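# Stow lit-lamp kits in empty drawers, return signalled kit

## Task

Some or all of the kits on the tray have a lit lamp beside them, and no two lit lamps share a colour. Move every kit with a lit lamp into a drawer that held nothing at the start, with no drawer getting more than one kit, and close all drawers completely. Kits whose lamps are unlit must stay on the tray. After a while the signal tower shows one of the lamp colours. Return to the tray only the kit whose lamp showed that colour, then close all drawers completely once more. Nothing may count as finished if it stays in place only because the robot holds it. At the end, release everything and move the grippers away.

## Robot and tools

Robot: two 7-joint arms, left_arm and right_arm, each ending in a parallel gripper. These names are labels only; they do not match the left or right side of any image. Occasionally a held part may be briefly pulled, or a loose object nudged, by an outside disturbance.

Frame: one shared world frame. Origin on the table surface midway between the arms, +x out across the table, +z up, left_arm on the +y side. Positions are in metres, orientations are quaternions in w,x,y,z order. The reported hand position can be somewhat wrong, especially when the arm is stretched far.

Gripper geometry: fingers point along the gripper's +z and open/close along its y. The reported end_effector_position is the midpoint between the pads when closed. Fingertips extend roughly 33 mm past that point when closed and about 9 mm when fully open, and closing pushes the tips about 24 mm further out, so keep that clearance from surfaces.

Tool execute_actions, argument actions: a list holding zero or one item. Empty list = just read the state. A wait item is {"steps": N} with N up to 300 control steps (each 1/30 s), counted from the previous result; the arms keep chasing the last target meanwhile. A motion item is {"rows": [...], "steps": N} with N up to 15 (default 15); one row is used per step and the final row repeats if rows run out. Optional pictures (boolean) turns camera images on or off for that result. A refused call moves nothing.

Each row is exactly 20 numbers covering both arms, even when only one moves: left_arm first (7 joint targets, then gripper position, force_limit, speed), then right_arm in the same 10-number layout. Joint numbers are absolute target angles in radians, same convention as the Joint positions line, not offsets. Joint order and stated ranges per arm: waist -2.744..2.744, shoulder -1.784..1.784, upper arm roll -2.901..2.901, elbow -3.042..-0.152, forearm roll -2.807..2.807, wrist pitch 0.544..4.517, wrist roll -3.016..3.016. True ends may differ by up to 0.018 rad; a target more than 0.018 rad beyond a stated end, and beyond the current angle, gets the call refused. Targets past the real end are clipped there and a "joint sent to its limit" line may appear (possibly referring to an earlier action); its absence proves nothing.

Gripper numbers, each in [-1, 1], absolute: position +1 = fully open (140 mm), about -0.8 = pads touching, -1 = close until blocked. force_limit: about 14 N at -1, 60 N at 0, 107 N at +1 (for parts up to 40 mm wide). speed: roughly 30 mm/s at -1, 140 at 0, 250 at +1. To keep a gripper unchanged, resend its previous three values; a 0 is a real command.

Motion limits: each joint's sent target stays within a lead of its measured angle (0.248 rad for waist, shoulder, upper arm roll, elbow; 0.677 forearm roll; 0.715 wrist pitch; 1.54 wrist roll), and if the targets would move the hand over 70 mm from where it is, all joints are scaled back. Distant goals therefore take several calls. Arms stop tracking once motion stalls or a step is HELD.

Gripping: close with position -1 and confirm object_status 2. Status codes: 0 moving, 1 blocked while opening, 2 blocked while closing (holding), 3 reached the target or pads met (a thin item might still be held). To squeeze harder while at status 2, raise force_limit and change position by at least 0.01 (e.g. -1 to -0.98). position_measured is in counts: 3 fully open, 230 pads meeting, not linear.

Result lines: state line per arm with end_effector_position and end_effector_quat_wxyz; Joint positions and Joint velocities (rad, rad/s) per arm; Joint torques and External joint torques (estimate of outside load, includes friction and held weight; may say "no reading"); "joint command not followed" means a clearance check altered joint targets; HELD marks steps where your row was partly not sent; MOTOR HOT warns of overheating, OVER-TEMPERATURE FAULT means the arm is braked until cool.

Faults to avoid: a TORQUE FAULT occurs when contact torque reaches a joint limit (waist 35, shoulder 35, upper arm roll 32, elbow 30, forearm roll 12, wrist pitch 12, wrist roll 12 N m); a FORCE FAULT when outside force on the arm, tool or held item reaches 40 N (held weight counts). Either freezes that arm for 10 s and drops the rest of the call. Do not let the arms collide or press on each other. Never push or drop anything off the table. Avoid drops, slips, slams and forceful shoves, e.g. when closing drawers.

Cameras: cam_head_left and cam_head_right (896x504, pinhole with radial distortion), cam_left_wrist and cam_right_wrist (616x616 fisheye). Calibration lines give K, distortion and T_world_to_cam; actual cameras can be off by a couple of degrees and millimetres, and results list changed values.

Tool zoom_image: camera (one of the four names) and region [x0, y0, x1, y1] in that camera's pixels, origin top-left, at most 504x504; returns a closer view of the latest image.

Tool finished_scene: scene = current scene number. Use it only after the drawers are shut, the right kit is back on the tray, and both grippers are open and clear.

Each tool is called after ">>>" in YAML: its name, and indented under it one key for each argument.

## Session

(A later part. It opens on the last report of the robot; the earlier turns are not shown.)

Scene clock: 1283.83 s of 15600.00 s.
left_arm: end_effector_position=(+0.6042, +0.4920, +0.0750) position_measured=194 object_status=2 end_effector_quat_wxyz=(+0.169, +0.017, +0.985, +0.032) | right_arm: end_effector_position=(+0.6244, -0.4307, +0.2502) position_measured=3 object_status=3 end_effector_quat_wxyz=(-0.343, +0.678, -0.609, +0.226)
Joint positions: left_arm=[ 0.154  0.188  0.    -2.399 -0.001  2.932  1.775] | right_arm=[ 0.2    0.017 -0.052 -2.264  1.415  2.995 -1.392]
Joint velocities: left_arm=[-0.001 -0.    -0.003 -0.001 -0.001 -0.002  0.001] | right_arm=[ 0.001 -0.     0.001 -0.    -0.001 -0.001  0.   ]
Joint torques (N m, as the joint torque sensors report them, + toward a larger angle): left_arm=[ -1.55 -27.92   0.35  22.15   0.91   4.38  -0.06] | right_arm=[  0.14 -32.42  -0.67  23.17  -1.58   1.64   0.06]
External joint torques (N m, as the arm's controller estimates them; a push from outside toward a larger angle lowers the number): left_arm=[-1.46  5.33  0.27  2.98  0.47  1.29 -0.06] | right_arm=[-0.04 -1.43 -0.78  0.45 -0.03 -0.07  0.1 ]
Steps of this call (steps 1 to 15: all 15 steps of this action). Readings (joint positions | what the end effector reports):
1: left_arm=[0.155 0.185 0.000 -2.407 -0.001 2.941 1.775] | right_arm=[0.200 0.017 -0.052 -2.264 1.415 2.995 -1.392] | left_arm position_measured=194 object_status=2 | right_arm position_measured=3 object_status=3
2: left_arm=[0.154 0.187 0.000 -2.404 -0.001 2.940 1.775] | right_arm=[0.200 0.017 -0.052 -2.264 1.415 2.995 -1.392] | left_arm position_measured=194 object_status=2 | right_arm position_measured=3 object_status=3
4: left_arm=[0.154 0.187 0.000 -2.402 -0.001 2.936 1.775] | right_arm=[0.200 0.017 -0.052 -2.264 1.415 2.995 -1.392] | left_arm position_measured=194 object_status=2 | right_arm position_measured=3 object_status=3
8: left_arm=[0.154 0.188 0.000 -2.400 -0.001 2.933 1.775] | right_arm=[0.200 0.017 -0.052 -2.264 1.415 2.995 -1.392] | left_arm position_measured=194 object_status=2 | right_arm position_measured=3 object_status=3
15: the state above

>>> execute_actions:
  actions:
    - {"rows":[[0.154,0.185,0,-2.408,0,2.94,1.772,-0.2,0.3,-0.3,0.2,0.017,-0.05,-2.264,1.415,2.995,-1.392,1,0,0]],"steps":12}
  pictures: false

>>> execute_actions:
  actions:
    - {"rows":[[0.18,0.044,0,-2.611,0,3.0,1.8,-0.2,0.3,-0.3,0.2,0.017,-0.05,-2.264,1.415,2.995,-1.392,1,0,0]],"steps":15}
  pictures: false

>>> execute_actions:
  actions:
    - {"rows":[[0.362,-0.0173,0,-2.5936,0,3.05,1.92,-0.2,0.3,-0.3,0.2,0.017,-0.05,-2.264,1.415,2.995,-1.392,1,0,0]],"steps":15}
  pictures: false

>>> execute_actions:
  actions:
    - {"rows":[[0.362,-0.0173,0,-2.5936,0,3.191,1.92,-0.2,0.3,-0.3,0.2,0.017,-0.05,-2.264,1.415,2.995,-1.392,1,0,0]],"steps":15}
  pictures: false

>>> execute_actions:
  actions:
    - {"steps":20}

Scene clock: 1329.77 s of 15600.00 s.
left_arm: end_effector_position=(+0.6016, +0.4915, +0.0733) position_measured=154 object_status=0 end_effector_quat_wxyz=(+0.168, +0.017, +0.985, +0.031) | right_arm: end_effector_position=(+0.6244, -0.4307, +0.2502) position_measured=3 object_status=3 end_effector_quat_wxyz=(-0.343, +0.678, -0.609, +0.226)
Joint positions: left_arm=[ 0.154  0.186  0.    -2.406 -0.001  2.935  1.775] | right_arm=[ 0.2    0.017 -0.052 -2.264  1.415  2.995 -1.392]
Joint velocities: left_arm=[-0.    -0.001  0.     0.    -0.001  0.003 -0.   ] | right_arm=[-0.001 -0.002 -0.002  0.002  0.     0.    -0.   ]
Joint torques (N m, as the joint torque sensors report them, + toward a larger angle): left_arm=[ -0.57 -33.55  -0.04  18.02   0.93   3.89  -0.07] | right_arm=[  0.1  -32.74  -0.22  23.09  -1.52   1.61   0.01]
External joint torques (N m, as the arm's controller estimates them; a push from outside toward a larger angle lowers the number): left_arm=[-0.45 -0.38 -0.1  -1.15  0.48  0.8  -0.06] | right_arm=[ 0.18 -1.68 -0.07  0.29  0.02 -0.14  0.05]
Steps of this call (steps 1 to 15: the robot went on to your last target; steps 16 to 90: nothing new was sent; then 42.53 s passed at rest; steps 91 to 102: all 12 steps of this action). Readings (joint positions | what the end effector reports):
91: left_arm=[0.154 0.187 0.000 -2.401 -0.001 2.932 1.775] | right_arm=[0.200 0.017 -0.052 -2.264 1.415 2.995 -1.392] | left_arm position_measured=194 object_status=0 | right_arm position_measured=3 object_status=3
92: left_arm=[0.154 0.186 0.000 -2.402 -0.001 2.933 1.775] | right_arm=[0.200 0.017 -0.052 -2.264 1.415 2.995 -1.392] | left_arm position_measured=193 object_status=0 | right_arm position_measured=3 object_status=3
94: left_arm=[0.154 0.186 0.000 -2.405 -0.001 2.934 1.775] | right_arm=[0.200 0.017 -0.052 -2.264 1.415 2.995 -1.392] | left_arm position_measured=177 object_status=0 | right_arm position_measured=3 object_status=3
98: left_arm=[0.154 0.186 0.000 -2.406 -0.001 2.935 1.775] | right_arm=[0.200 0.017 -0.052 -2.264 1.415 2.995 -1.392] | left_arm position_measured=155 object_status=0 | right_arm position_measured=3 object_status=3
102: the state above

Scene clock: 1330.27 s of 15600.00 s.
left_arm: end_effector_position=(+0.5379, +0.4927, +0.0724) position_measured=154 object_status=3 end_effector_quat_wxyz=(+0.164, +0.014, +0.986, +0.034) | right_arm: end_effector_position=(+0.6244, -0.4307, +0.2502) position_measured=3 object_status=3 end_effector_quat_wxyz=(-0.343, +0.678, -0.609, +0.226)
Joint positions: left_arm=[ 0.177  0.046 -0.    -2.609 -0.     2.992  1.79 ] | right_arm=[ 0.2    0.017 -0.052 -2.264  1.415  2.995 -1.392]
Joint velocities: left_arm=[-0.001 -0.003 -0.001 -0.003  0.001  0.021  0.011] | right_arm=[-0.    -0.001  0.    -0.001 -0.001 -0.001 -0.001]
Joint torques (N m, as the joint torque sensors report them, + toward a larger angle): left_arm=[  0.72 -28.79   1.23  16.29   0.6    3.93   0.5 ] | right_arm=[ -0.12 -33.05  -0.13  23.14  -1.56   1.66   0.04]
External joint torques (N m, as the arm's controller estimates them; a push from outside toward a larger angle lowers the number): left_arm=[ 0.78 -1.32  1.25 -1.87  0.2   0.85  0.5 ] | right_arm=[-0.14 -2.11 -0.08  0.46 -0.02 -0.07  0.09]
Steps of this call (steps 1 to 15: all 15 steps of this action). Readings (joint positions | what the end effector reports):
1: left_arm=[0.158 0.154 -0.002 -2.454 -0.000 2.949 1.777] | right_arm=[0.200 0.017 -0.052 -2.264 1.415 2.995 -1.392] | left_arm position_measured=154 object_status=0 | right_arm position_measured=3 object_status=3
2: left_arm=[0.163 0.115 -0.002 -2.509 -0.000 2.956 1.778] | right_arm=[0.200 0.017 -0.052 -2.264 1.415 2.995 -1.392] | left_arm position_measured=154 object_status=3 | right_arm position_measured=3 object_status=3
4: left_arm=[0.172 0.073 -0.001 -2.570 -0.000 2.968 1.781] | right_arm=[0.200 0.017 -0.052 -2.264 1.415 2.995 -1.392] | left_arm position_measured=154 object_status=3 | right_arm position_measured=3 object_status=3
8: left_arm=[0.177 0.051 -0.000 -2.604 -0.000 2.982 1.786] | right_arm=[0.200 0.017 -0.052 -2.264 1.415 2.995 -1.392] | left_arm position_measured=154 object_status=3 | right_arm position_measured=3 object_status=3
15: the state above

Scene clock: 1330.77 s of 15600.00 s.
left_arm: end_effector_position=(+0.5440, +0.6018, +0.1251) position_measured=154 object_status=3 end_effector_quat_wxyz=(+0.217, -0.030, +0.973, +0.078) | right_arm: end_effector_position=(+0.6244, -0.4307, +0.2502) position_measured=3 object_status=3 end_effector_quat_wxyz=(-0.343, +0.678, -0.609, +0.226)
Joint positions: left_arm=[ 0.359 -0.016  0.003 -2.593  0.001  3.043  1.885] | right_arm=[ 0.2    0.017 -0.052 -2.264  1.415  2.995 -1.392]
Joint velocities: left_arm=[-0.001 -0.001 -0.005  0.     0.     0.019  0.092] | right_arm=[ 0.    -0.001  0.    -0.    -0.001  0.001 -0.001]
Joint torques (N m, as the joint torque sensors report them, + toward a larger angle): left_arm=[  0.87 -27.39  -1.77  18.57   0.51   3.96   0.3 ] | right_arm=[ -0.02 -32.8   -0.38  23.16  -1.57   1.65   0.04]
External joint torques (N m, as the arm's controller estimates them; a push from outside toward a larger angle lowers the number): left_arm=[ 0.85 -0.6  -1.76 -1.    0.06  0.7   0.3 ] | right_arm=[-0.1  -1.96 -0.4   0.52 -0.03 -0.07  0.08]
Steps of this call (steps 1 to 15: all 15 steps of this action). Readings (joint positions | what the end effector reports):
1: left_arm=[0.197 0.042 -0.010 -2.610 0.001 2.995 1.796] | right_arm=[0.200 0.017 -0.052 -2.264 1.415 2.995 -1.392] | left_arm position_measured=154 object_status=3 | right_arm position_measured=3 object_status=3
2: left_arm=[0.224 0.033 -0.011 -2.608 0.002 3.000 1.803] | right_arm=[0.200 0.017 -0.052 -2.264 1.415 2.995 -1.392] | left_arm position_measured=154 object_status=3 | right_arm position_measured=3 object_status=3
4: left_arm=[0.283 0.012 -0.008 -2.603 0.002 3.011 1.820] | right_arm=[0.200 0.017 -0.052 -2.264 1.415 2.995 -1.392] | left_arm position_measured=154 object_status=3 | right_arm position_measured=3 object_status=3
8: left_arm=[0.352 -0.014 0.004 -2.593 0.001 3.032 1.853] | right_arm=[0.200 0.017 -0.052 -2.264 1.415 2.995 -1.392] | left_arm position_measured=154 object_status=3 | right_arm position_measured=3 object_status=3
15: the state above

Scene clock: 1331.27 s of 15600.00 s.
left_arm: end_effector_position=(+0.5726, +0.6129, +0.1568) position_measured=154 object_status=3 end_effector_quat_wxyz=(+0.277, -0.018, +0.955, +0.103) | right_arm: end_effector_position=(+0.6244, -0.4307, +0.2502) position_measured=3 object_status=3 end_effector_quat_wxyz=(-0.343, +0.678, -0.609, +0.226)
Joint positions: left_arm=[ 0.359 -0.016  0.003 -2.594  0.001  3.18   1.908] | right_arm=[ 0.2    0.017 -0.052 -2.264  1.415  2.995 -1.392]
Joint velocities: left_arm=[-0.001  0.001 -0.001  0.     0.001  0.044  0.018] | right_arm=[-0.     0.     0.001  0.     0.     0.001 -0.   ]
Joint torques (N m, as the joint torque sensors report them, + toward a larger angle): left_arm=[  0.65 -28.39  -1.15  19.98   0.5    4.09   0.4 ] | right_arm=[  0.31 -33.17  -0.25  22.94  -1.52   1.63   0.05]
External joint torques (N m, as the arm's controller estimates them; a push from outside toward a larger angle lowers the number): left_arm=[ 0.75 -1.67 -1.03  0.45  0.04  0.75  0.41] | right_arm=[ 0.34 -2.25 -0.15  0.27  0.02 -0.1   0.09]
Steps of this call (steps 1 to 15: all 15 steps of this action). Readings (joint positions | what the end effector reports):
1: left_arm=[0.359 -0.016 0.003 -2.594 0.001 3.065 1.888] | right_arm=[0.200 0.017 -0.052 -2.264 1.415 2.995 -1.392] | left_arm position_measured=154 object_status=3 | right_arm position_measured=3 object_status=3
2: left_arm=[0.359 -0.016 0.003 -2.595 0.001 3.087 1.891] | right_arm=[0.200 0.017 -0.052 -2.264 1.415 2.995 -1.392] | left_arm position_measured=154 object_status=3 | right_arm position_measured=3 object_status=3
4: left_arm=[0.359 -0.016 0.003 -2.594 0.001 3.120 1.895] | right_arm=[0.200 0.017 -0.052 -2.264 1.415 2.995 -1.392] | left_arm position_measured=154 object_status=3 | right_arm position_measured=3 object_status=3
8: left_arm=[0.359 -0.016 0.003 -2.594 0.001 3.157 1.902] | right_arm=[0.200 0.017 -0.052 -2.264 1.415 2.995 -1.392] | left_arm position_measured=154 object_status=3 | right_arm position_measured=3 object_status=3
15: the state above

Scene clock: 1331.93 s of 15600.00 s.
left_arm: end_effector_position=(+0.5740, +0.6134, +0.1586) position_measured=154 object_status=3 end_effector_quat_wxyz=(+0.280, -0.016, +0.954, +0.105) | right_arm: end_effector_position=(+0.6244, -0.4307, +0.2502) position_measured=3 object_status=3 end_effector_quat_wxyz=(-0.343, +0.678, -0.609, +0.226)
Joint positions: left_arm=[ 0.359 -0.016  0.003 -2.594  0.001  3.187  1.913] | right_arm=[ 0.2    0.017 -0.052 -2.264  1.415  2.995 -1.392]
Joint velocities: left_arm=[ 0.001 -0.    -0.002  0.     0.001  0.     0.001] | right_arm=[-0.001  0.001  0.    -0.     0.001  0.001  0.002]
Joint torques (N m, as the joint torque sensors report them, + toward a larger angle): left_arm=[ -0.06 -27.25  -1.22  19.67   0.56   4.27   0.36] | right_arm=[  0.18 -32.67  -0.12  23.16  -1.57   1.63   0.04]
External joint torques (N m, as the arm's controller estimates them; a push from outside toward a larger angle lowers the number): left_arm=[-0.02 -0.39 -1.16  0.03  0.11  0.9   0.37] | right_arm=[ 0.21 -1.79 -0.03  0.47 -0.03 -0.11  0.08]
Steps of this call (steps 1 to 15: the robot went on to your last target; steps 16 to 20: nothing new was sent). Readings (joint positions | what the end effector reports):
1: left_arm=[0.359 -0.016 0.003 -2.594 0.001 3.181 1.908] | right_arm=[0.200 0.017 -0.052 -2.264 1.415 2.995 -1.392] | left_arm position_measured=154 object_status=3 | right_arm position_measured=3 object_status=3
2: left_arm=[0.359 -0.016 0.003 -2.594 0.001 3.182 1.909] | right_arm=[0.200 0.017 -0.052 -2.264 1.415 2.995 -1.392] | left_arm position_measured=154 object_status=3 | right_arm position_measured=3 object_status=3
4: left_arm=[0.359 -0.016 0.003 -2.594 0.001 3.184 1.910] | right_arm=[0.200 0.017 -0.052 -2.264 1.415 2.995 -1.392] | left_arm position_measured=154 object_status=3 | right_arm position_measured=3 object_status=3
8: left_arm=[0.359 -0.016 0.003 -2.594 0.001 3.185 1.911] | right_arm=[0.200 0.017 -0.052 -2.264 1.415 2.995 -1.392] | left_arm position_measured=154 object_status=3 | right_arm position_measured=3 object_status=3
20: the state above
All arms were judged still, so your last target was given up. Only a new action makes them travel on or press farther. Fingers that are still opening or closing keep moving.
camera_calibration (this result's frames):
cam_left_wrist: T_world_to_cam=[[0.0749683, 0.970597, 0.228737, -0.666453], [0.545795, -0.231912, 0.805186, -0.285618], [0.834558, 0.0644802, -0.547133, -0.241252], [0, 0, 0, 1]] pos_world=[0.407191, 0.596175, 0.250422]
cam_right_wrist: T_world_to_cam=[[-0.68374, -0.02361, -0.729344, 0.596418], [-0.419471, 0.830558, 0.366356, 0.519292], [0.597113, 0.556431, -0.577789, 0.187605], [0, 0, 0, 1]] pos_world=[0.513601, -0.52161, 0.353144]

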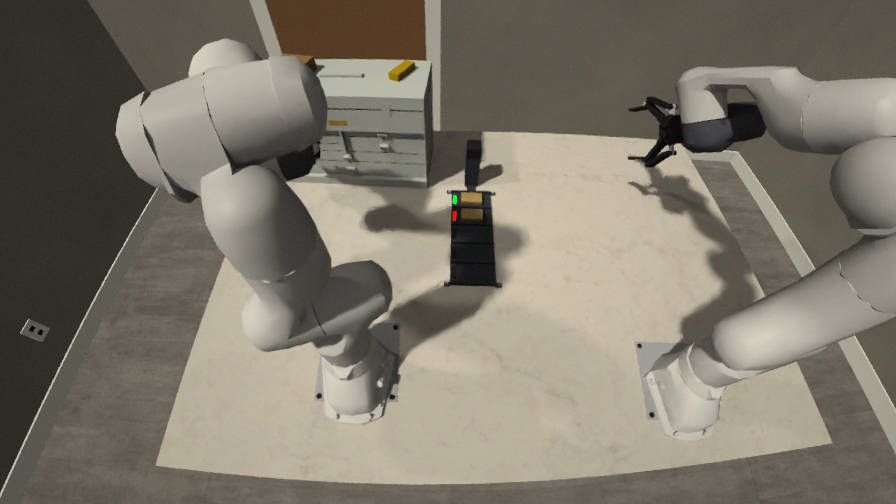

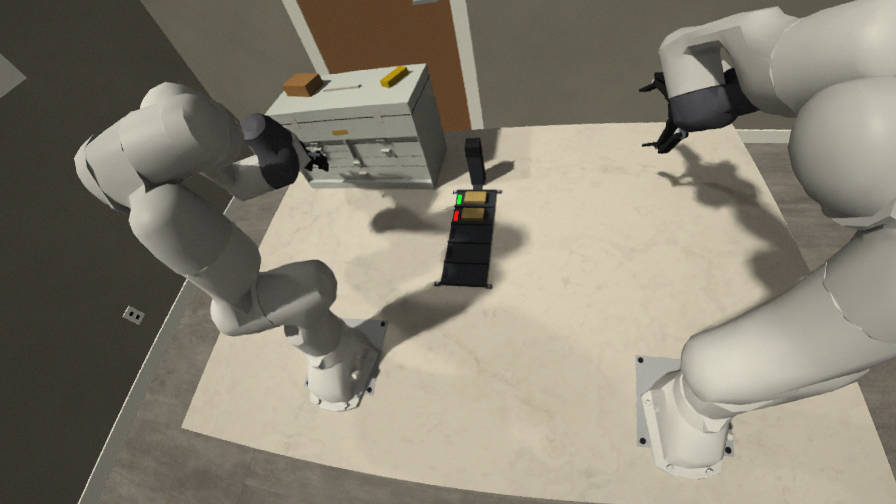

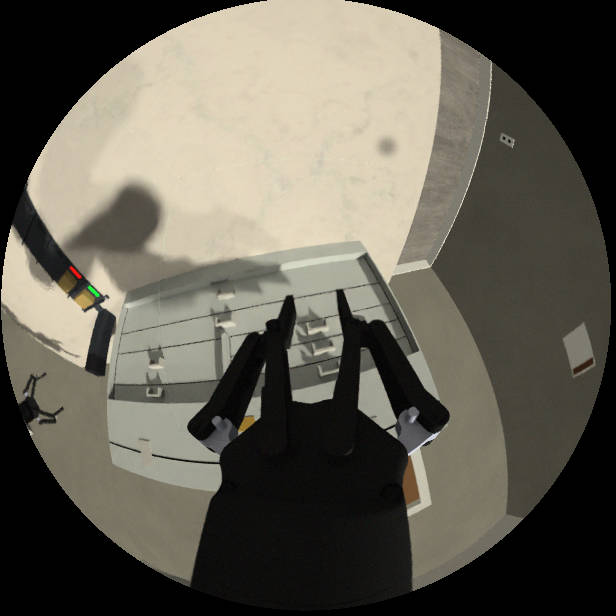

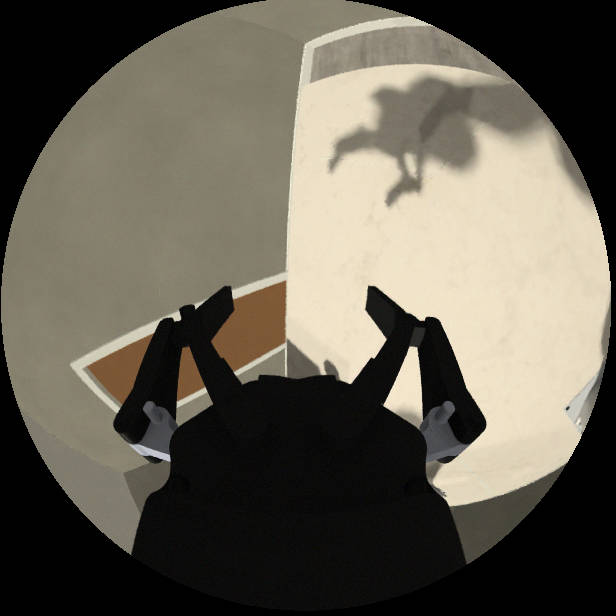

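>>> execute_actions:
  actions:
    - {"rows":[[0.35,0.02,0,-2.545,0,3.178,2.08,-0.2,0.3,-0.3,0.2,0.017,-0.05,-2.264,1.415,2.995,-1.392,1,0,0]],"steps":15}
  pictures: false

>>> execute_actions:
  actions:
    - {"steps":25}

>>> zoom_image:
  camera: "cam_left_wrist"
  region: [230, 250, 410, 410]

Scene clock: 1350.33 s of 15600.00 s.
left_arm: end_effector_position=(+0.5910, +0.6154, +0.1620) position_measured=154 object_status=3 end_effector_quat_wxyz=(+0.278, +0.049, +0.951, +0.124) | right_arm: end_effector_position=(+0.6244, -0.4307, +0.2502) position_measured=3 object_status=3 end_effector_quat_wxyz=(-0.343, +0.678, -0.609, +0.226)
Joint positions: left_arm=[ 0.353  0.018  0.002 -2.547  0.     3.183  2.042] | right_arm=[ 0.2    0.017 -0.052 -2.264  1.415  2.995 -1.392]
Joint velocities: left_arm=[-0.     0.001  0.     0.001 -0.    -0.002  0.104] | right_arm=[-0.001  0.001 -0.    -0.001  0.    -0.001 -0.   ]
Joint torques (N m, as the joint torque sensors report them, + toward a larger angle): left_arm=[ -2.32 -26.82  -0.55  20.11   0.64   3.03   0.61] | right_arm=[  0.3  -32.85  -0.1   23.2   -1.49   1.64   0.02]
External joint torques (N m, as the arm's controller estimates them; a push from outside toward a larger angle lowers the number): left_arm=[-2.42  1.41 -0.67  0.26  0.19 -0.34  0.61] | right_arm=[ 0.31 -1.97 -0.02  0.55  0.04 -0.09  0.07]
Steps of this call (steps 1 to 90: nothing new was sent; then 14.90 s passed at rest; steps 91 to 105: all 15 steps of this action). Readings (joint positions | what the end effector reports):
91: left_arm=[0.359 -0.008 0.003 -2.584 0.000 3.186 1.929] | right_arm=[0.200 0.017 -0.052 -2.264 1.415 2.995 -1.392] | left_arm position_measured=154 object_status=3 | right_arm position_measured=3 object_status=3
92: left_arm=[0.357 0.001 0.002 -2.570 0.000 3.185 1.944] | right_arm=[0.200 0.017 -0.052 -2.264 1.415 2.995 -1.392] | left_arm position_measured=154 object_status=3 | right_arm position_measured=3 object_status=3
94: left_arm=[0.354 0.011 0.002 -2.556 0.000 3.184 1.969] | right_arm=[0.200 0.017 -0.052 -2.264 1.415 2.995 -1.392] | left_arm position_measured=154 object_status=3 | right_arm position_measured=3 object_status=3
98: left_arm=[0.353 0.017 0.002 -2.548 0.000 3.183 2.006] | right_arm=[0.200 0.017 -0.052 -2.264 1.415 2.995 -1.392] | left_arm position_measured=154 object_status=3 | right_arm position_measured=3 object_status=3
105: the state above

Scene clock: 1351.17 s of 15600.00 s.
left_arm: end_effector_position=(+0.5910, +0.6154, +0.1620) position_measured=154 object_status=3 end_effector_quat_wxyz=(+0.276, +0.063, +0.951, +0.128) | right_arm: end_effector_position=(+0.6244, -0.4307, +0.2502) position_measured=3 object_status=3 end_effector_quat_wxyz=(-0.343, +0.678, -0.609, +0.226)
Joint positions: left_arm=[ 0.353  0.018  0.002 -2.546  0.     3.182  2.071] | right_arm=[ 0.2    0.017 -0.052 -2.264  1.415  2.995 -1.392]
Joint velocities: left_arm=[-0.    -0.001  0.    -0.001 -0.001  0.     0.007] | right_arm=[-0.001  0.    -0.001  0.    -0.001 -0.     0.001]
Joint torques (N m, as the joint torque sensors report them, + toward a larger angle): left_arm=[ -2.62 -26.95  -0.29  20.45   0.53   2.89   0.53] | right_arm=[  0.   -32.56  -0.47  23.12  -1.53   1.63   0.  ]
External joint torques (N m, as the arm's controller estimates them; a push from outside toward a larger angle lowers the number): left_arm=[-2.54  1.31 -0.24  0.61  0.06 -0.49  0.53] | right_arm=[ 0.   -1.72 -0.41  0.5   0.   -0.09  0.04]
Steps of this call (steps 1 to 25: the robot went on to your last target). Readings (joint positions | what the end effector reports):
1: left_arm=[0.353 0.018 0.002 -2.547 0.000 3.182 2.045] | right_arm=[0.200 0.017 -0.052 -2.264 1.415 2.995 -1.392] | left_arm position_measured=154 object_status=3 | right_arm position_measured=3 object_status=3
2: left_arm=[0.353 0.018 0.002 -2.547 0.000 3.182 2.048] | right_arm=[0.200 0.017 -0.052 -2.264 1.415 2.995 -1.392] | left_arm position_measured=154 object_status=3 | right_arm position_measured=3 object_status=3
4: left_arm=[0.353 0.018 0.002 -2.547 0.000 3.182 2.053] | right_arm=[0.200 0.017 -0.052 -2.264 1.415 2.995 -1.392] | left_arm position_measured=154 object_status=3 | right_arm position_measured=3 object_status=3
8: left_arm=[0.353 0.018 0.002 -2.547 0.000 3.182 2.060] | right_arm=[0.200 0.017 -0.052 -2.264 1.415 2.995 -1.392] | left_arm position_measured=154 object_status=3 | right_arm position_measured=3 object_status=3
25: the state above
camera_calibration (this result's frames):
cam_left_wrist: T_world_to_cam=[[0.21164, 0.927104, 0.309332, -0.737486], [0.52348, -0.374803, 0.765174, -0.189614], [0.825335, -0.0000121831, -0.564644, -0.205713], [0, 0, 0, 1]] pos_world=[0.425122, 0.612656, 0.257061]
cam_right_wrist: T_world_to_cam=[[-0.68374, -0.0236099, -0.729344, 0.596418], [-0.419471, 0.830558, 0.366356, 0.519292], [0.597113, 0.556431, -0.577789, 0.187605], [0, 0, 0, 1]] pos_world=[0.513601, -0.52161, 0.353144]

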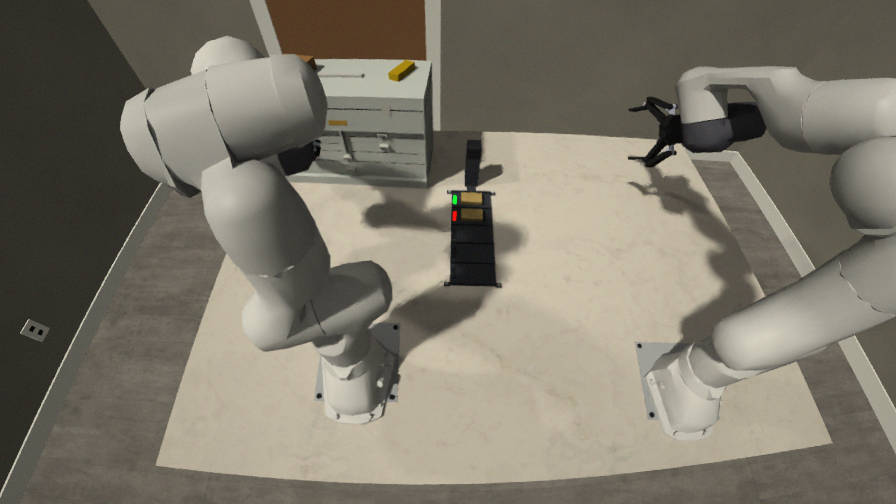

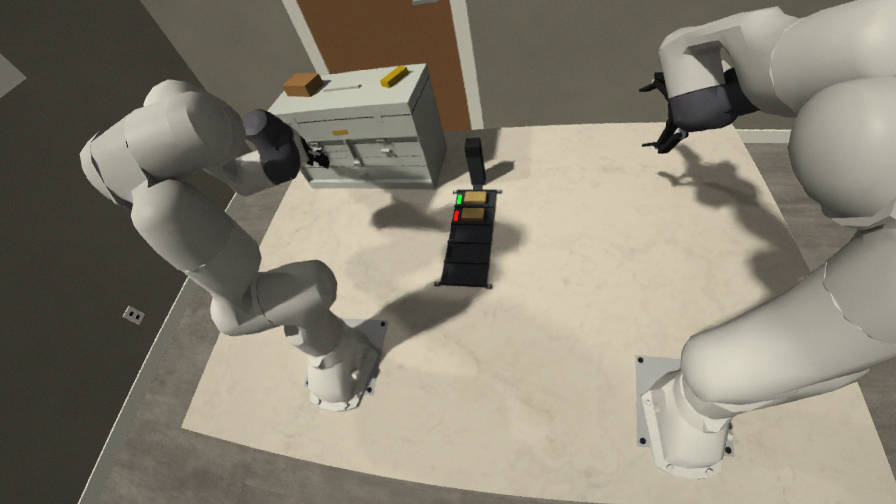

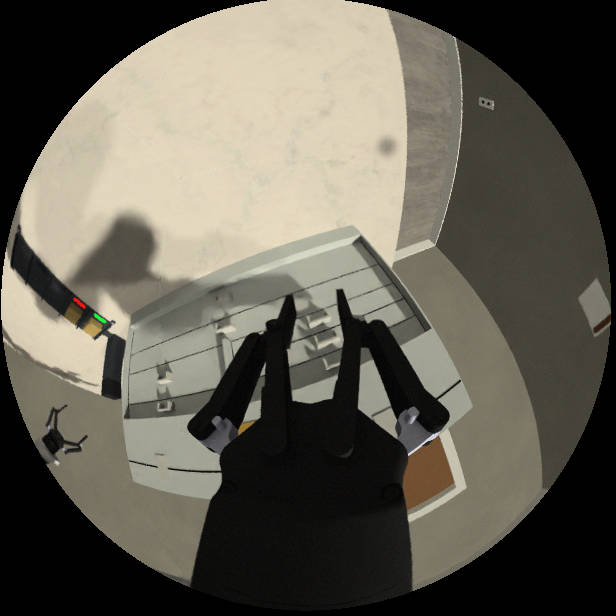

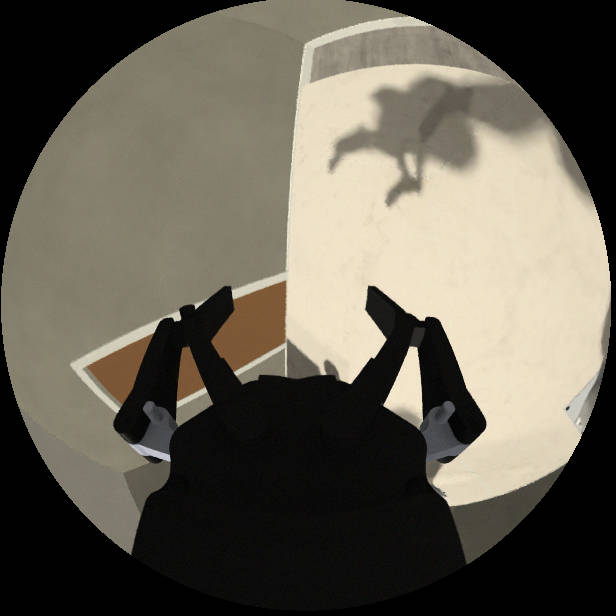

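Region (230, 250, 410, 410) of cam_left_wrist's 616x616 image, scaled by 2.800, with more detail than that image has.

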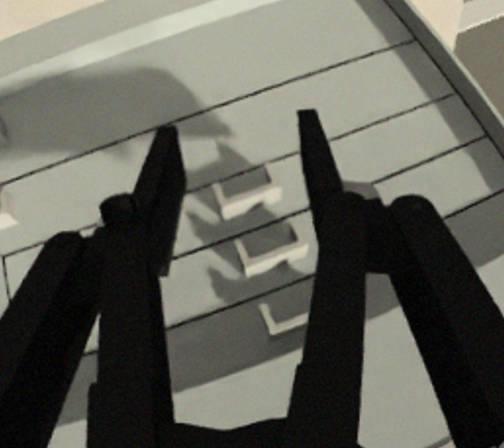

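>>> execute_actions:
  actions:
    - {"rows":[[0.341,0.066,0,-2.486,0,3.157,2.065,-0.2,0.3,-0.3,0.2,0.017,-0.05,-2.264,1.415,2.995,-1.392,1,0,0]],"steps":15}
  pictures: false

>>> execute_actions:
  actions:
    - {"steps":15}

>>> zoom_image:
  camera: "cam_left_wrist"
  region: [230, 250, 410, 410]

Scene clock: 1367.53 s of 15600.00 s.
left_arm: end_effector_position=(+0.6084, +0.6157, +0.1595) position_measured=154 object_status=3 end_effector_quat_wxyz=(+0.273, +0.068, +0.951, +0.126) | right_arm: end_effector_position=(+0.6244, -0.4307, +0.2502) position_measured=3 object_status=3 end_effector_quat_wxyz=(-0.343, +0.678, -0.609, +0.226)
Joint positions: left_arm=[ 0.344  0.064  0.002 -2.488  0.     3.162  2.072] | right_arm=[ 0.2    0.017 -0.052 -2.264  1.415  2.995 -1.392]
Joint velocities: left_arm=[-0.     0.    -0.     0.001  0.    -0.007 -0.002] | right_arm=[ 0.001 -0.    -0.001 -0.     0.    -0.    -0.   ]
Joint torques (N m, as the joint torque sensors report them, + toward a larger angle): left_arm=[ -1.69 -28.57  -0.75  20.4    0.7    2.79  -0.26] | right_arm=[  0.28 -32.67  -0.29  22.9   -1.53   1.65   0.02]
External joint torques (N m, as the arm's controller estimates them; a push from outside toward a larger angle lowers the number): left_arm=[-1.66  1.44 -0.78  0.39  0.23 -0.58 -0.26] | right_arm=[ 0.19 -1.78 -0.32  0.24  0.01 -0.07  0.07]
Steps of this call (steps 1 to 15: the robot went on to your last target; steps 16 to 90: nothing new was sent; then 12.87 s passed at rest; steps 91 to 105: all 15 steps of this action). Readings (joint positions | what the end effector reports):
91: left_arm=[0.352 0.028 0.002 -2.532 0.000 3.178 2.073] | right_arm=[0.200 0.017 -0.052 -2.264 1.415 2.995 -1.392] | left_arm position_measured=154 object_status=3 | right_arm position_measured=3 object_status=3
92: left_arm=[0.349 0.041 0.002 -2.516 0.000 3.175 2.073] | right_arm=[0.200 0.017 -0.052 -2.264 1.415 2.995 -1.392] | left_arm position_measured=154 object_status=3 | right_arm position_measured=3 object_status=3
94: left_arm=[0.346 0.055 0.002 -2.499 0.000 3.171 2.073] | right_arm=[0.200 0.017 -0.052 -2.264 1.415 2.995 -1.392] | left_arm position_measured=154 object_status=3 | right_arm position_measured=3 object_status=3
98: left_arm=[0.344 0.063 0.002 -2.490 0.000 3.166 2.072] | right_arm=[0.200 0.017 -0.052 -2.264 1.415 2.995 -1.392] | left_arm position_measured=154 object_status=3 | right_arm position_measured=3 object_status=3
105: the state above

Scene clock: 1368.03 s of 15600.00 s.
left_arm: end_effector_position=(+0.6083, +0.6157, +0.1592) position_measured=154 object_status=3 end_effector_quat_wxyz=(+0.273, +0.067, +0.951, +0.125) | right_arm: end_effector_position=(+0.6244, -0.4307, +0.2502) position_measured=3 object_status=3 end_effector_quat_wxyz=(-0.343, +0.678, -0.609, +0.226)
Joint positions: left_arm=[ 0.344  0.064  0.002 -2.488  0.     3.161  2.072] | right_arm=[ 0.2    0.017 -0.052 -2.264  1.415  2.995 -1.392]
Joint velocities: left_arm=[ 0.001  0.002 -0.001 -0.001  0.    -0.     0.   ] | right_arm=[ 0.    -0.001 -0.     0.    -0.001  0.001 -0.001]
Joint torques (N m, as the joint torque sensors report them, + toward a larger angle): left_arm=[ -1.52 -27.99  -0.39  20.51   0.63   2.85  -0.3 ] | right_arm=[  0.48 -32.82  -0.54  23.07  -1.57   1.68   0.06]
External joint torques (N m, as the arm's controller estimates them; a push from outside toward a larger angle lowers the number): left_arm=[-1.47  1.88 -0.41  0.54  0.15 -0.51 -0.3 ] | right_arm=[ 0.57 -1.83 -0.38  0.41 -0.04 -0.07  0.11]
Steps of this call (steps 1 to 15: the robot went on to your last target). Readings (joint positions | what the end effector reports):
1: left_arm=[0.344 0.064 0.002 -2.488 0.000 3.162 2.072] | right_arm=[0.200 0.017 -0.052 -2.264 1.415 2.995 -1.392] | left_arm position_measured=154 object_status=3 | right_arm position_measured=3 object_status=3
2: left_arm=[0.344 0.064 0.002 -2.488 0.000 3.162 2.072] | right_arm=[0.200 0.017 -0.052 -2.264 1.415 2.995 -1.392] | left_arm position_measured=154 object_status=3 | right_arm position_measured=3 object_status=3
4: left_arm=[0.344 0.064 0.002 -2.488 0.000 3.162 2.072] | right_arm=[0.200 0.017 -0.052 -2.264 1.415 2.995 -1.392] | left_arm position_measured=154 object_status=3 | right_arm position_measured=3 object_status=3
8: left_arm=[0.344 0.064 0.002 -2.488 0.000 3.161 2.072] | right_arm=[0.200 0.017 -0.052 -2.264 1.415 2.995 -1.392] | left_arm position_measured=154 object_status=3 | right_arm position_measured=3 object_status=3
15: the state above
All arms were judged still, so your last target was given up. Only a new action makes them travel on or press farther. Fingers that are still opening or closing keep moving.
camera_calibration (this result's frames):
cam_left_wrist: T_world_to_cam=[[0.222966, 0.925757, 0.305385, -0.746011], [0.52558, -0.378001, 0.762156, -0.195252], [0.821007, -0.00943041, -0.57084, -0.212129], [0, 0, 0, 1]] pos_world=[0.443115, 0.614819, 0.255541]
cam_right_wrist: T_world_to_cam=[[-0.68374, -0.0236101, -0.729344, 0.596418], [-0.419471, 0.830558, 0.366356, 0.519292], [0.597113, 0.556431, -0.577789, 0.187605], [0, 0, 0, 1]] pos_world=[0.513601, -0.52161, 0.353144]

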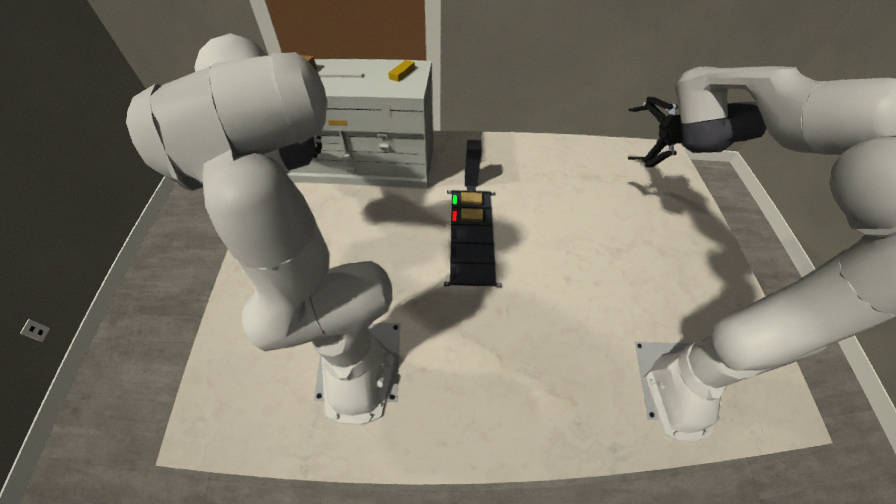

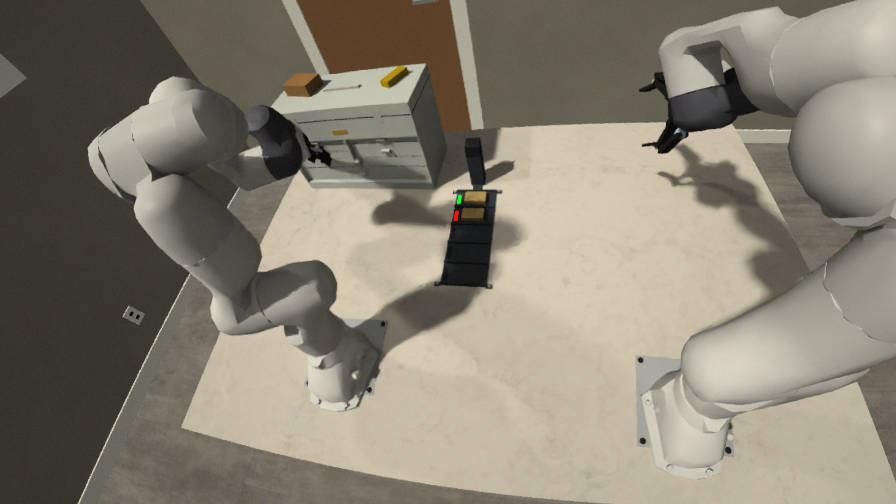

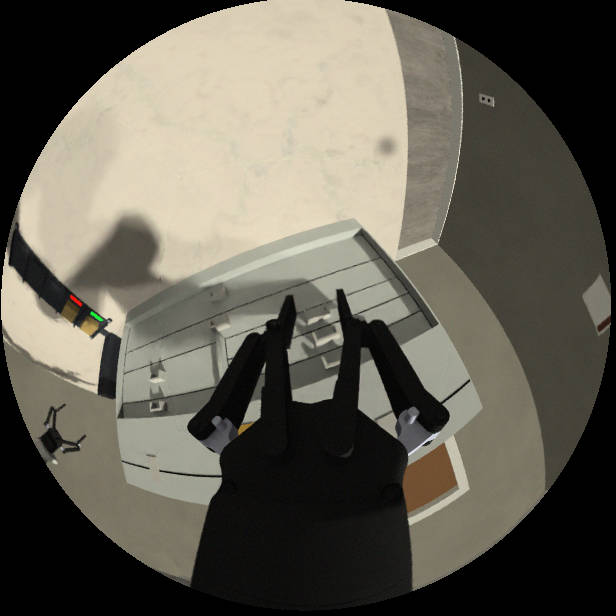

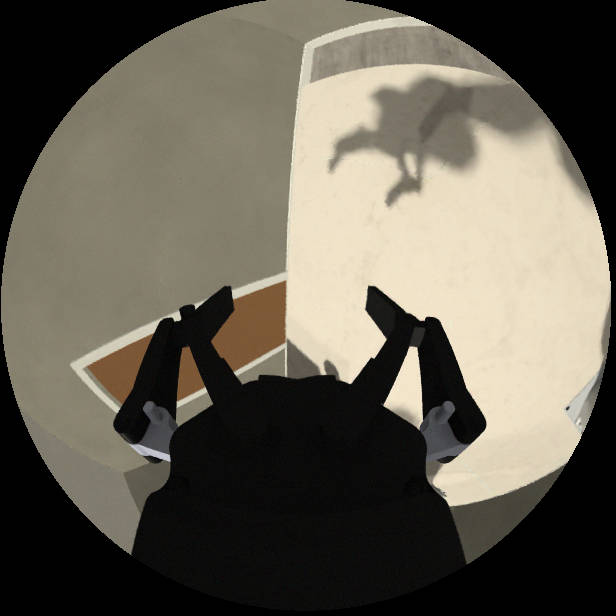

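Region (230, 250, 410, 410) of cam_left_wrist's 616x616 image, scaled by 2.800, with more detail than that image has.

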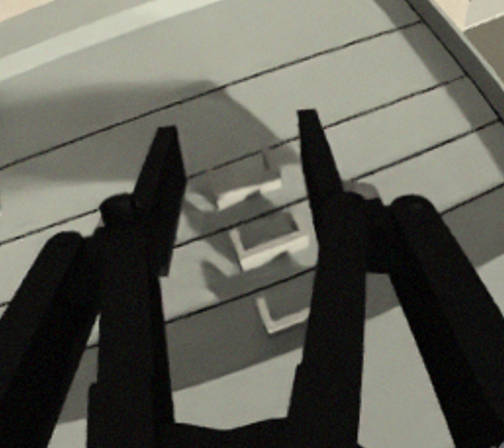

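>>> execute_actions:
  actions:
    - {"rows":[[0.343,0.066,0,-2.486,0,3.157,2.07,-1,0,-0.6,0.2,0.017,-0.05,-2.264,1.415,2.995,-1.392,1,0,0]],"steps":15}
  pictures: false

>>> execute_actions:
  actions:
    - {"steps":10}
  pictures: false

Scene clock: 1374.17 s of 15600.00 s.
left_arm: end_effector_position=(+0.6085, +0.6157, +0.1593) position_measured=192 object_status=0 end_effector_quat_wxyz=(+0.273, +0.067, +0.951, +0.125) | right_arm: end_effector_position=(+0.6244, -0.4307, +0.2502) position_measured=3 object_status=3 end_effector_quat_wxyz=(-0.343, +0.678, -0.609, +0.226)
Joint positions: left_arm=[ 0.344  0.064  0.002 -2.487  0.     3.161  2.072] | right_arm=[ 0.2    0.017 -0.052 -2.264  1.415  2.995 -1.392]
Joint velocities: left_arm=[-0.001 -0.001  0.002 -0.     0.001 -0.001  0.   ] | right_arm=[ 0.    -0.001 -0.003 -0.002  0.001  0.001  0.   ]
Joint torques (N m, as the joint torque sensors report them, + toward a larger angle): left_arm=[ -0.81 -28.8   -1.18  20.5    0.48   2.84   0.02] | right_arm=[  0.39 -32.6   -0.29  23.3   -1.56   1.59   0.07]
External joint torques (N m, as the arm's controller estimates them; a push from outside toward a larger angle lowers the number): left_arm=[-0.84  1.22 -1.28  0.44  0.01 -0.54  0.02] | right_arm=[ 0.52 -1.71 -0.1   0.68 -0.04 -0.15  0.11]
Steps of this call (steps 1 to 90: nothing new was sent; then 2.63 s passed at rest; steps 91 to 105: all 15 steps of this action). Readings (joint positions | what the end effector reports):
91: left_arm=[0.344 0.064 0.002 -2.487 0.000 3.161 2.072] | right_arm=[0.200 0.017 -0.052 -2.264 1.415 2.995 -1.392] | left_arm position_measured=154 object_status=0 | right_arm position_measured=3 object_status=3
92: left_arm=[0.344 0.064 0.002 -2.487 0.000 3.161 2.072] | right_arm=[0.200 0.017 -0.052 -2.264 1.415 2.995 -1.392] | left_arm position_measured=158 object_status=0 | right_arm position_measured=3 object_status=3
94: left_arm=[0.344 0.064 0.002 -2.487 0.000 3.161 2.072] | right_arm=[0.200 0.017 -0.052 -2.264 1.415 2.995 -1.392] | left_arm position_measured=166 object_status=0 | right_arm position_measured=3 object_status=3
98: left_arm=[0.344 0.064 0.002 -2.487 0.000 3.161 2.072] | right_arm=[0.200 0.017 -0.052 -2.264 1.415 2.995 -1.392] | left_arm position_measured=182 object_status=0 | right_arm position_measured=3 object_status=3
105: the state above

Scene clock: 1374.50 s of 15600.00 s.
left_arm: end_effector_position=(+0.6085, +0.6157, +0.1593) position_measured=192 object_status=2 end_effector_quat_wxyz=(+0.273, +0.067, +0.951, +0.125) | right_arm: end_effector_position=(+0.6244, -0.4307, +0.2502) position_measured=3 object_status=3 end_effector_quat_wxyz=(-0.343, +0.678, -0.609, +0.226)
Joint positions: left_arm=[ 0.344  0.064  0.002 -2.487  0.     3.161  2.072] | right_arm=[ 0.2    0.017 -0.052 -2.264  1.415  2.995 -1.392]
Joint velocities: left_arm=[-0.001 -0.001  0.001  0.     0.     0.     0.002] | right_arm=[ 0.001  0.     0.    -0.001  0.    -0.     0.   ]
Joint torques (N m, as the joint torque sensors report them, + toward a larger angle): left_arm=[ -0.8  -28.49  -0.57  20.69   0.59   2.87   0.01] | right_arm=[  0.04 -32.51  -0.19  23.01  -1.54   1.64   0.  ]
External joint torques (N m, as the arm's controller estimates them; a push from outside toward a larger angle lowers the number): left_arm=[-0.81  1.59 -0.65  0.61  0.12 -0.52  0.01] | right_arm=[-0.11 -1.56 -0.28  0.31  0.   -0.07  0.05]
Steps of this call (steps 1 to 10: the robot went on to your last target). Readings (joint positions | what the end effector reports):
1: left_arm=[0.344 0.064 0.002 -2.487 0.000 3.161 2.072] | right_arm=[0.200 0.017 -0.052 -2.264 1.415 2.995 -1.392] | left_arm position_measured=192 object_status=2 | right_arm position_measured=3 object_status=3
2: left_arm=[0.344 0.064 0.002 -2.487 0.000 3.161 2.072] | right_arm=[0.200 0.017 -0.052 -2.264 1.415 2.995 -1.392] | left_arm position_measured=192 object_status=2 | right_arm position_measured=3 object_status=3
4: left_arm=[0.344 0.064 0.002 -2.487 0.000 3.161 2.072] | right_arm=[0.200 0.017 -0.052 -2.264 1.415 2.995 -1.392] | left_arm position_measured=192 object_status=2 | right_arm position_measured=3 object_status=3
8: left_arm=[0.344 0.064 0.002 -2.487 0.000 3.161 2.072] | right_arm=[0.200 0.017 -0.052 -2.264 1.415 2.995 -1.392] | left_arm position_measured=192 object_status=2 | right_arm position_measured=3 object_status=3
10: the state above


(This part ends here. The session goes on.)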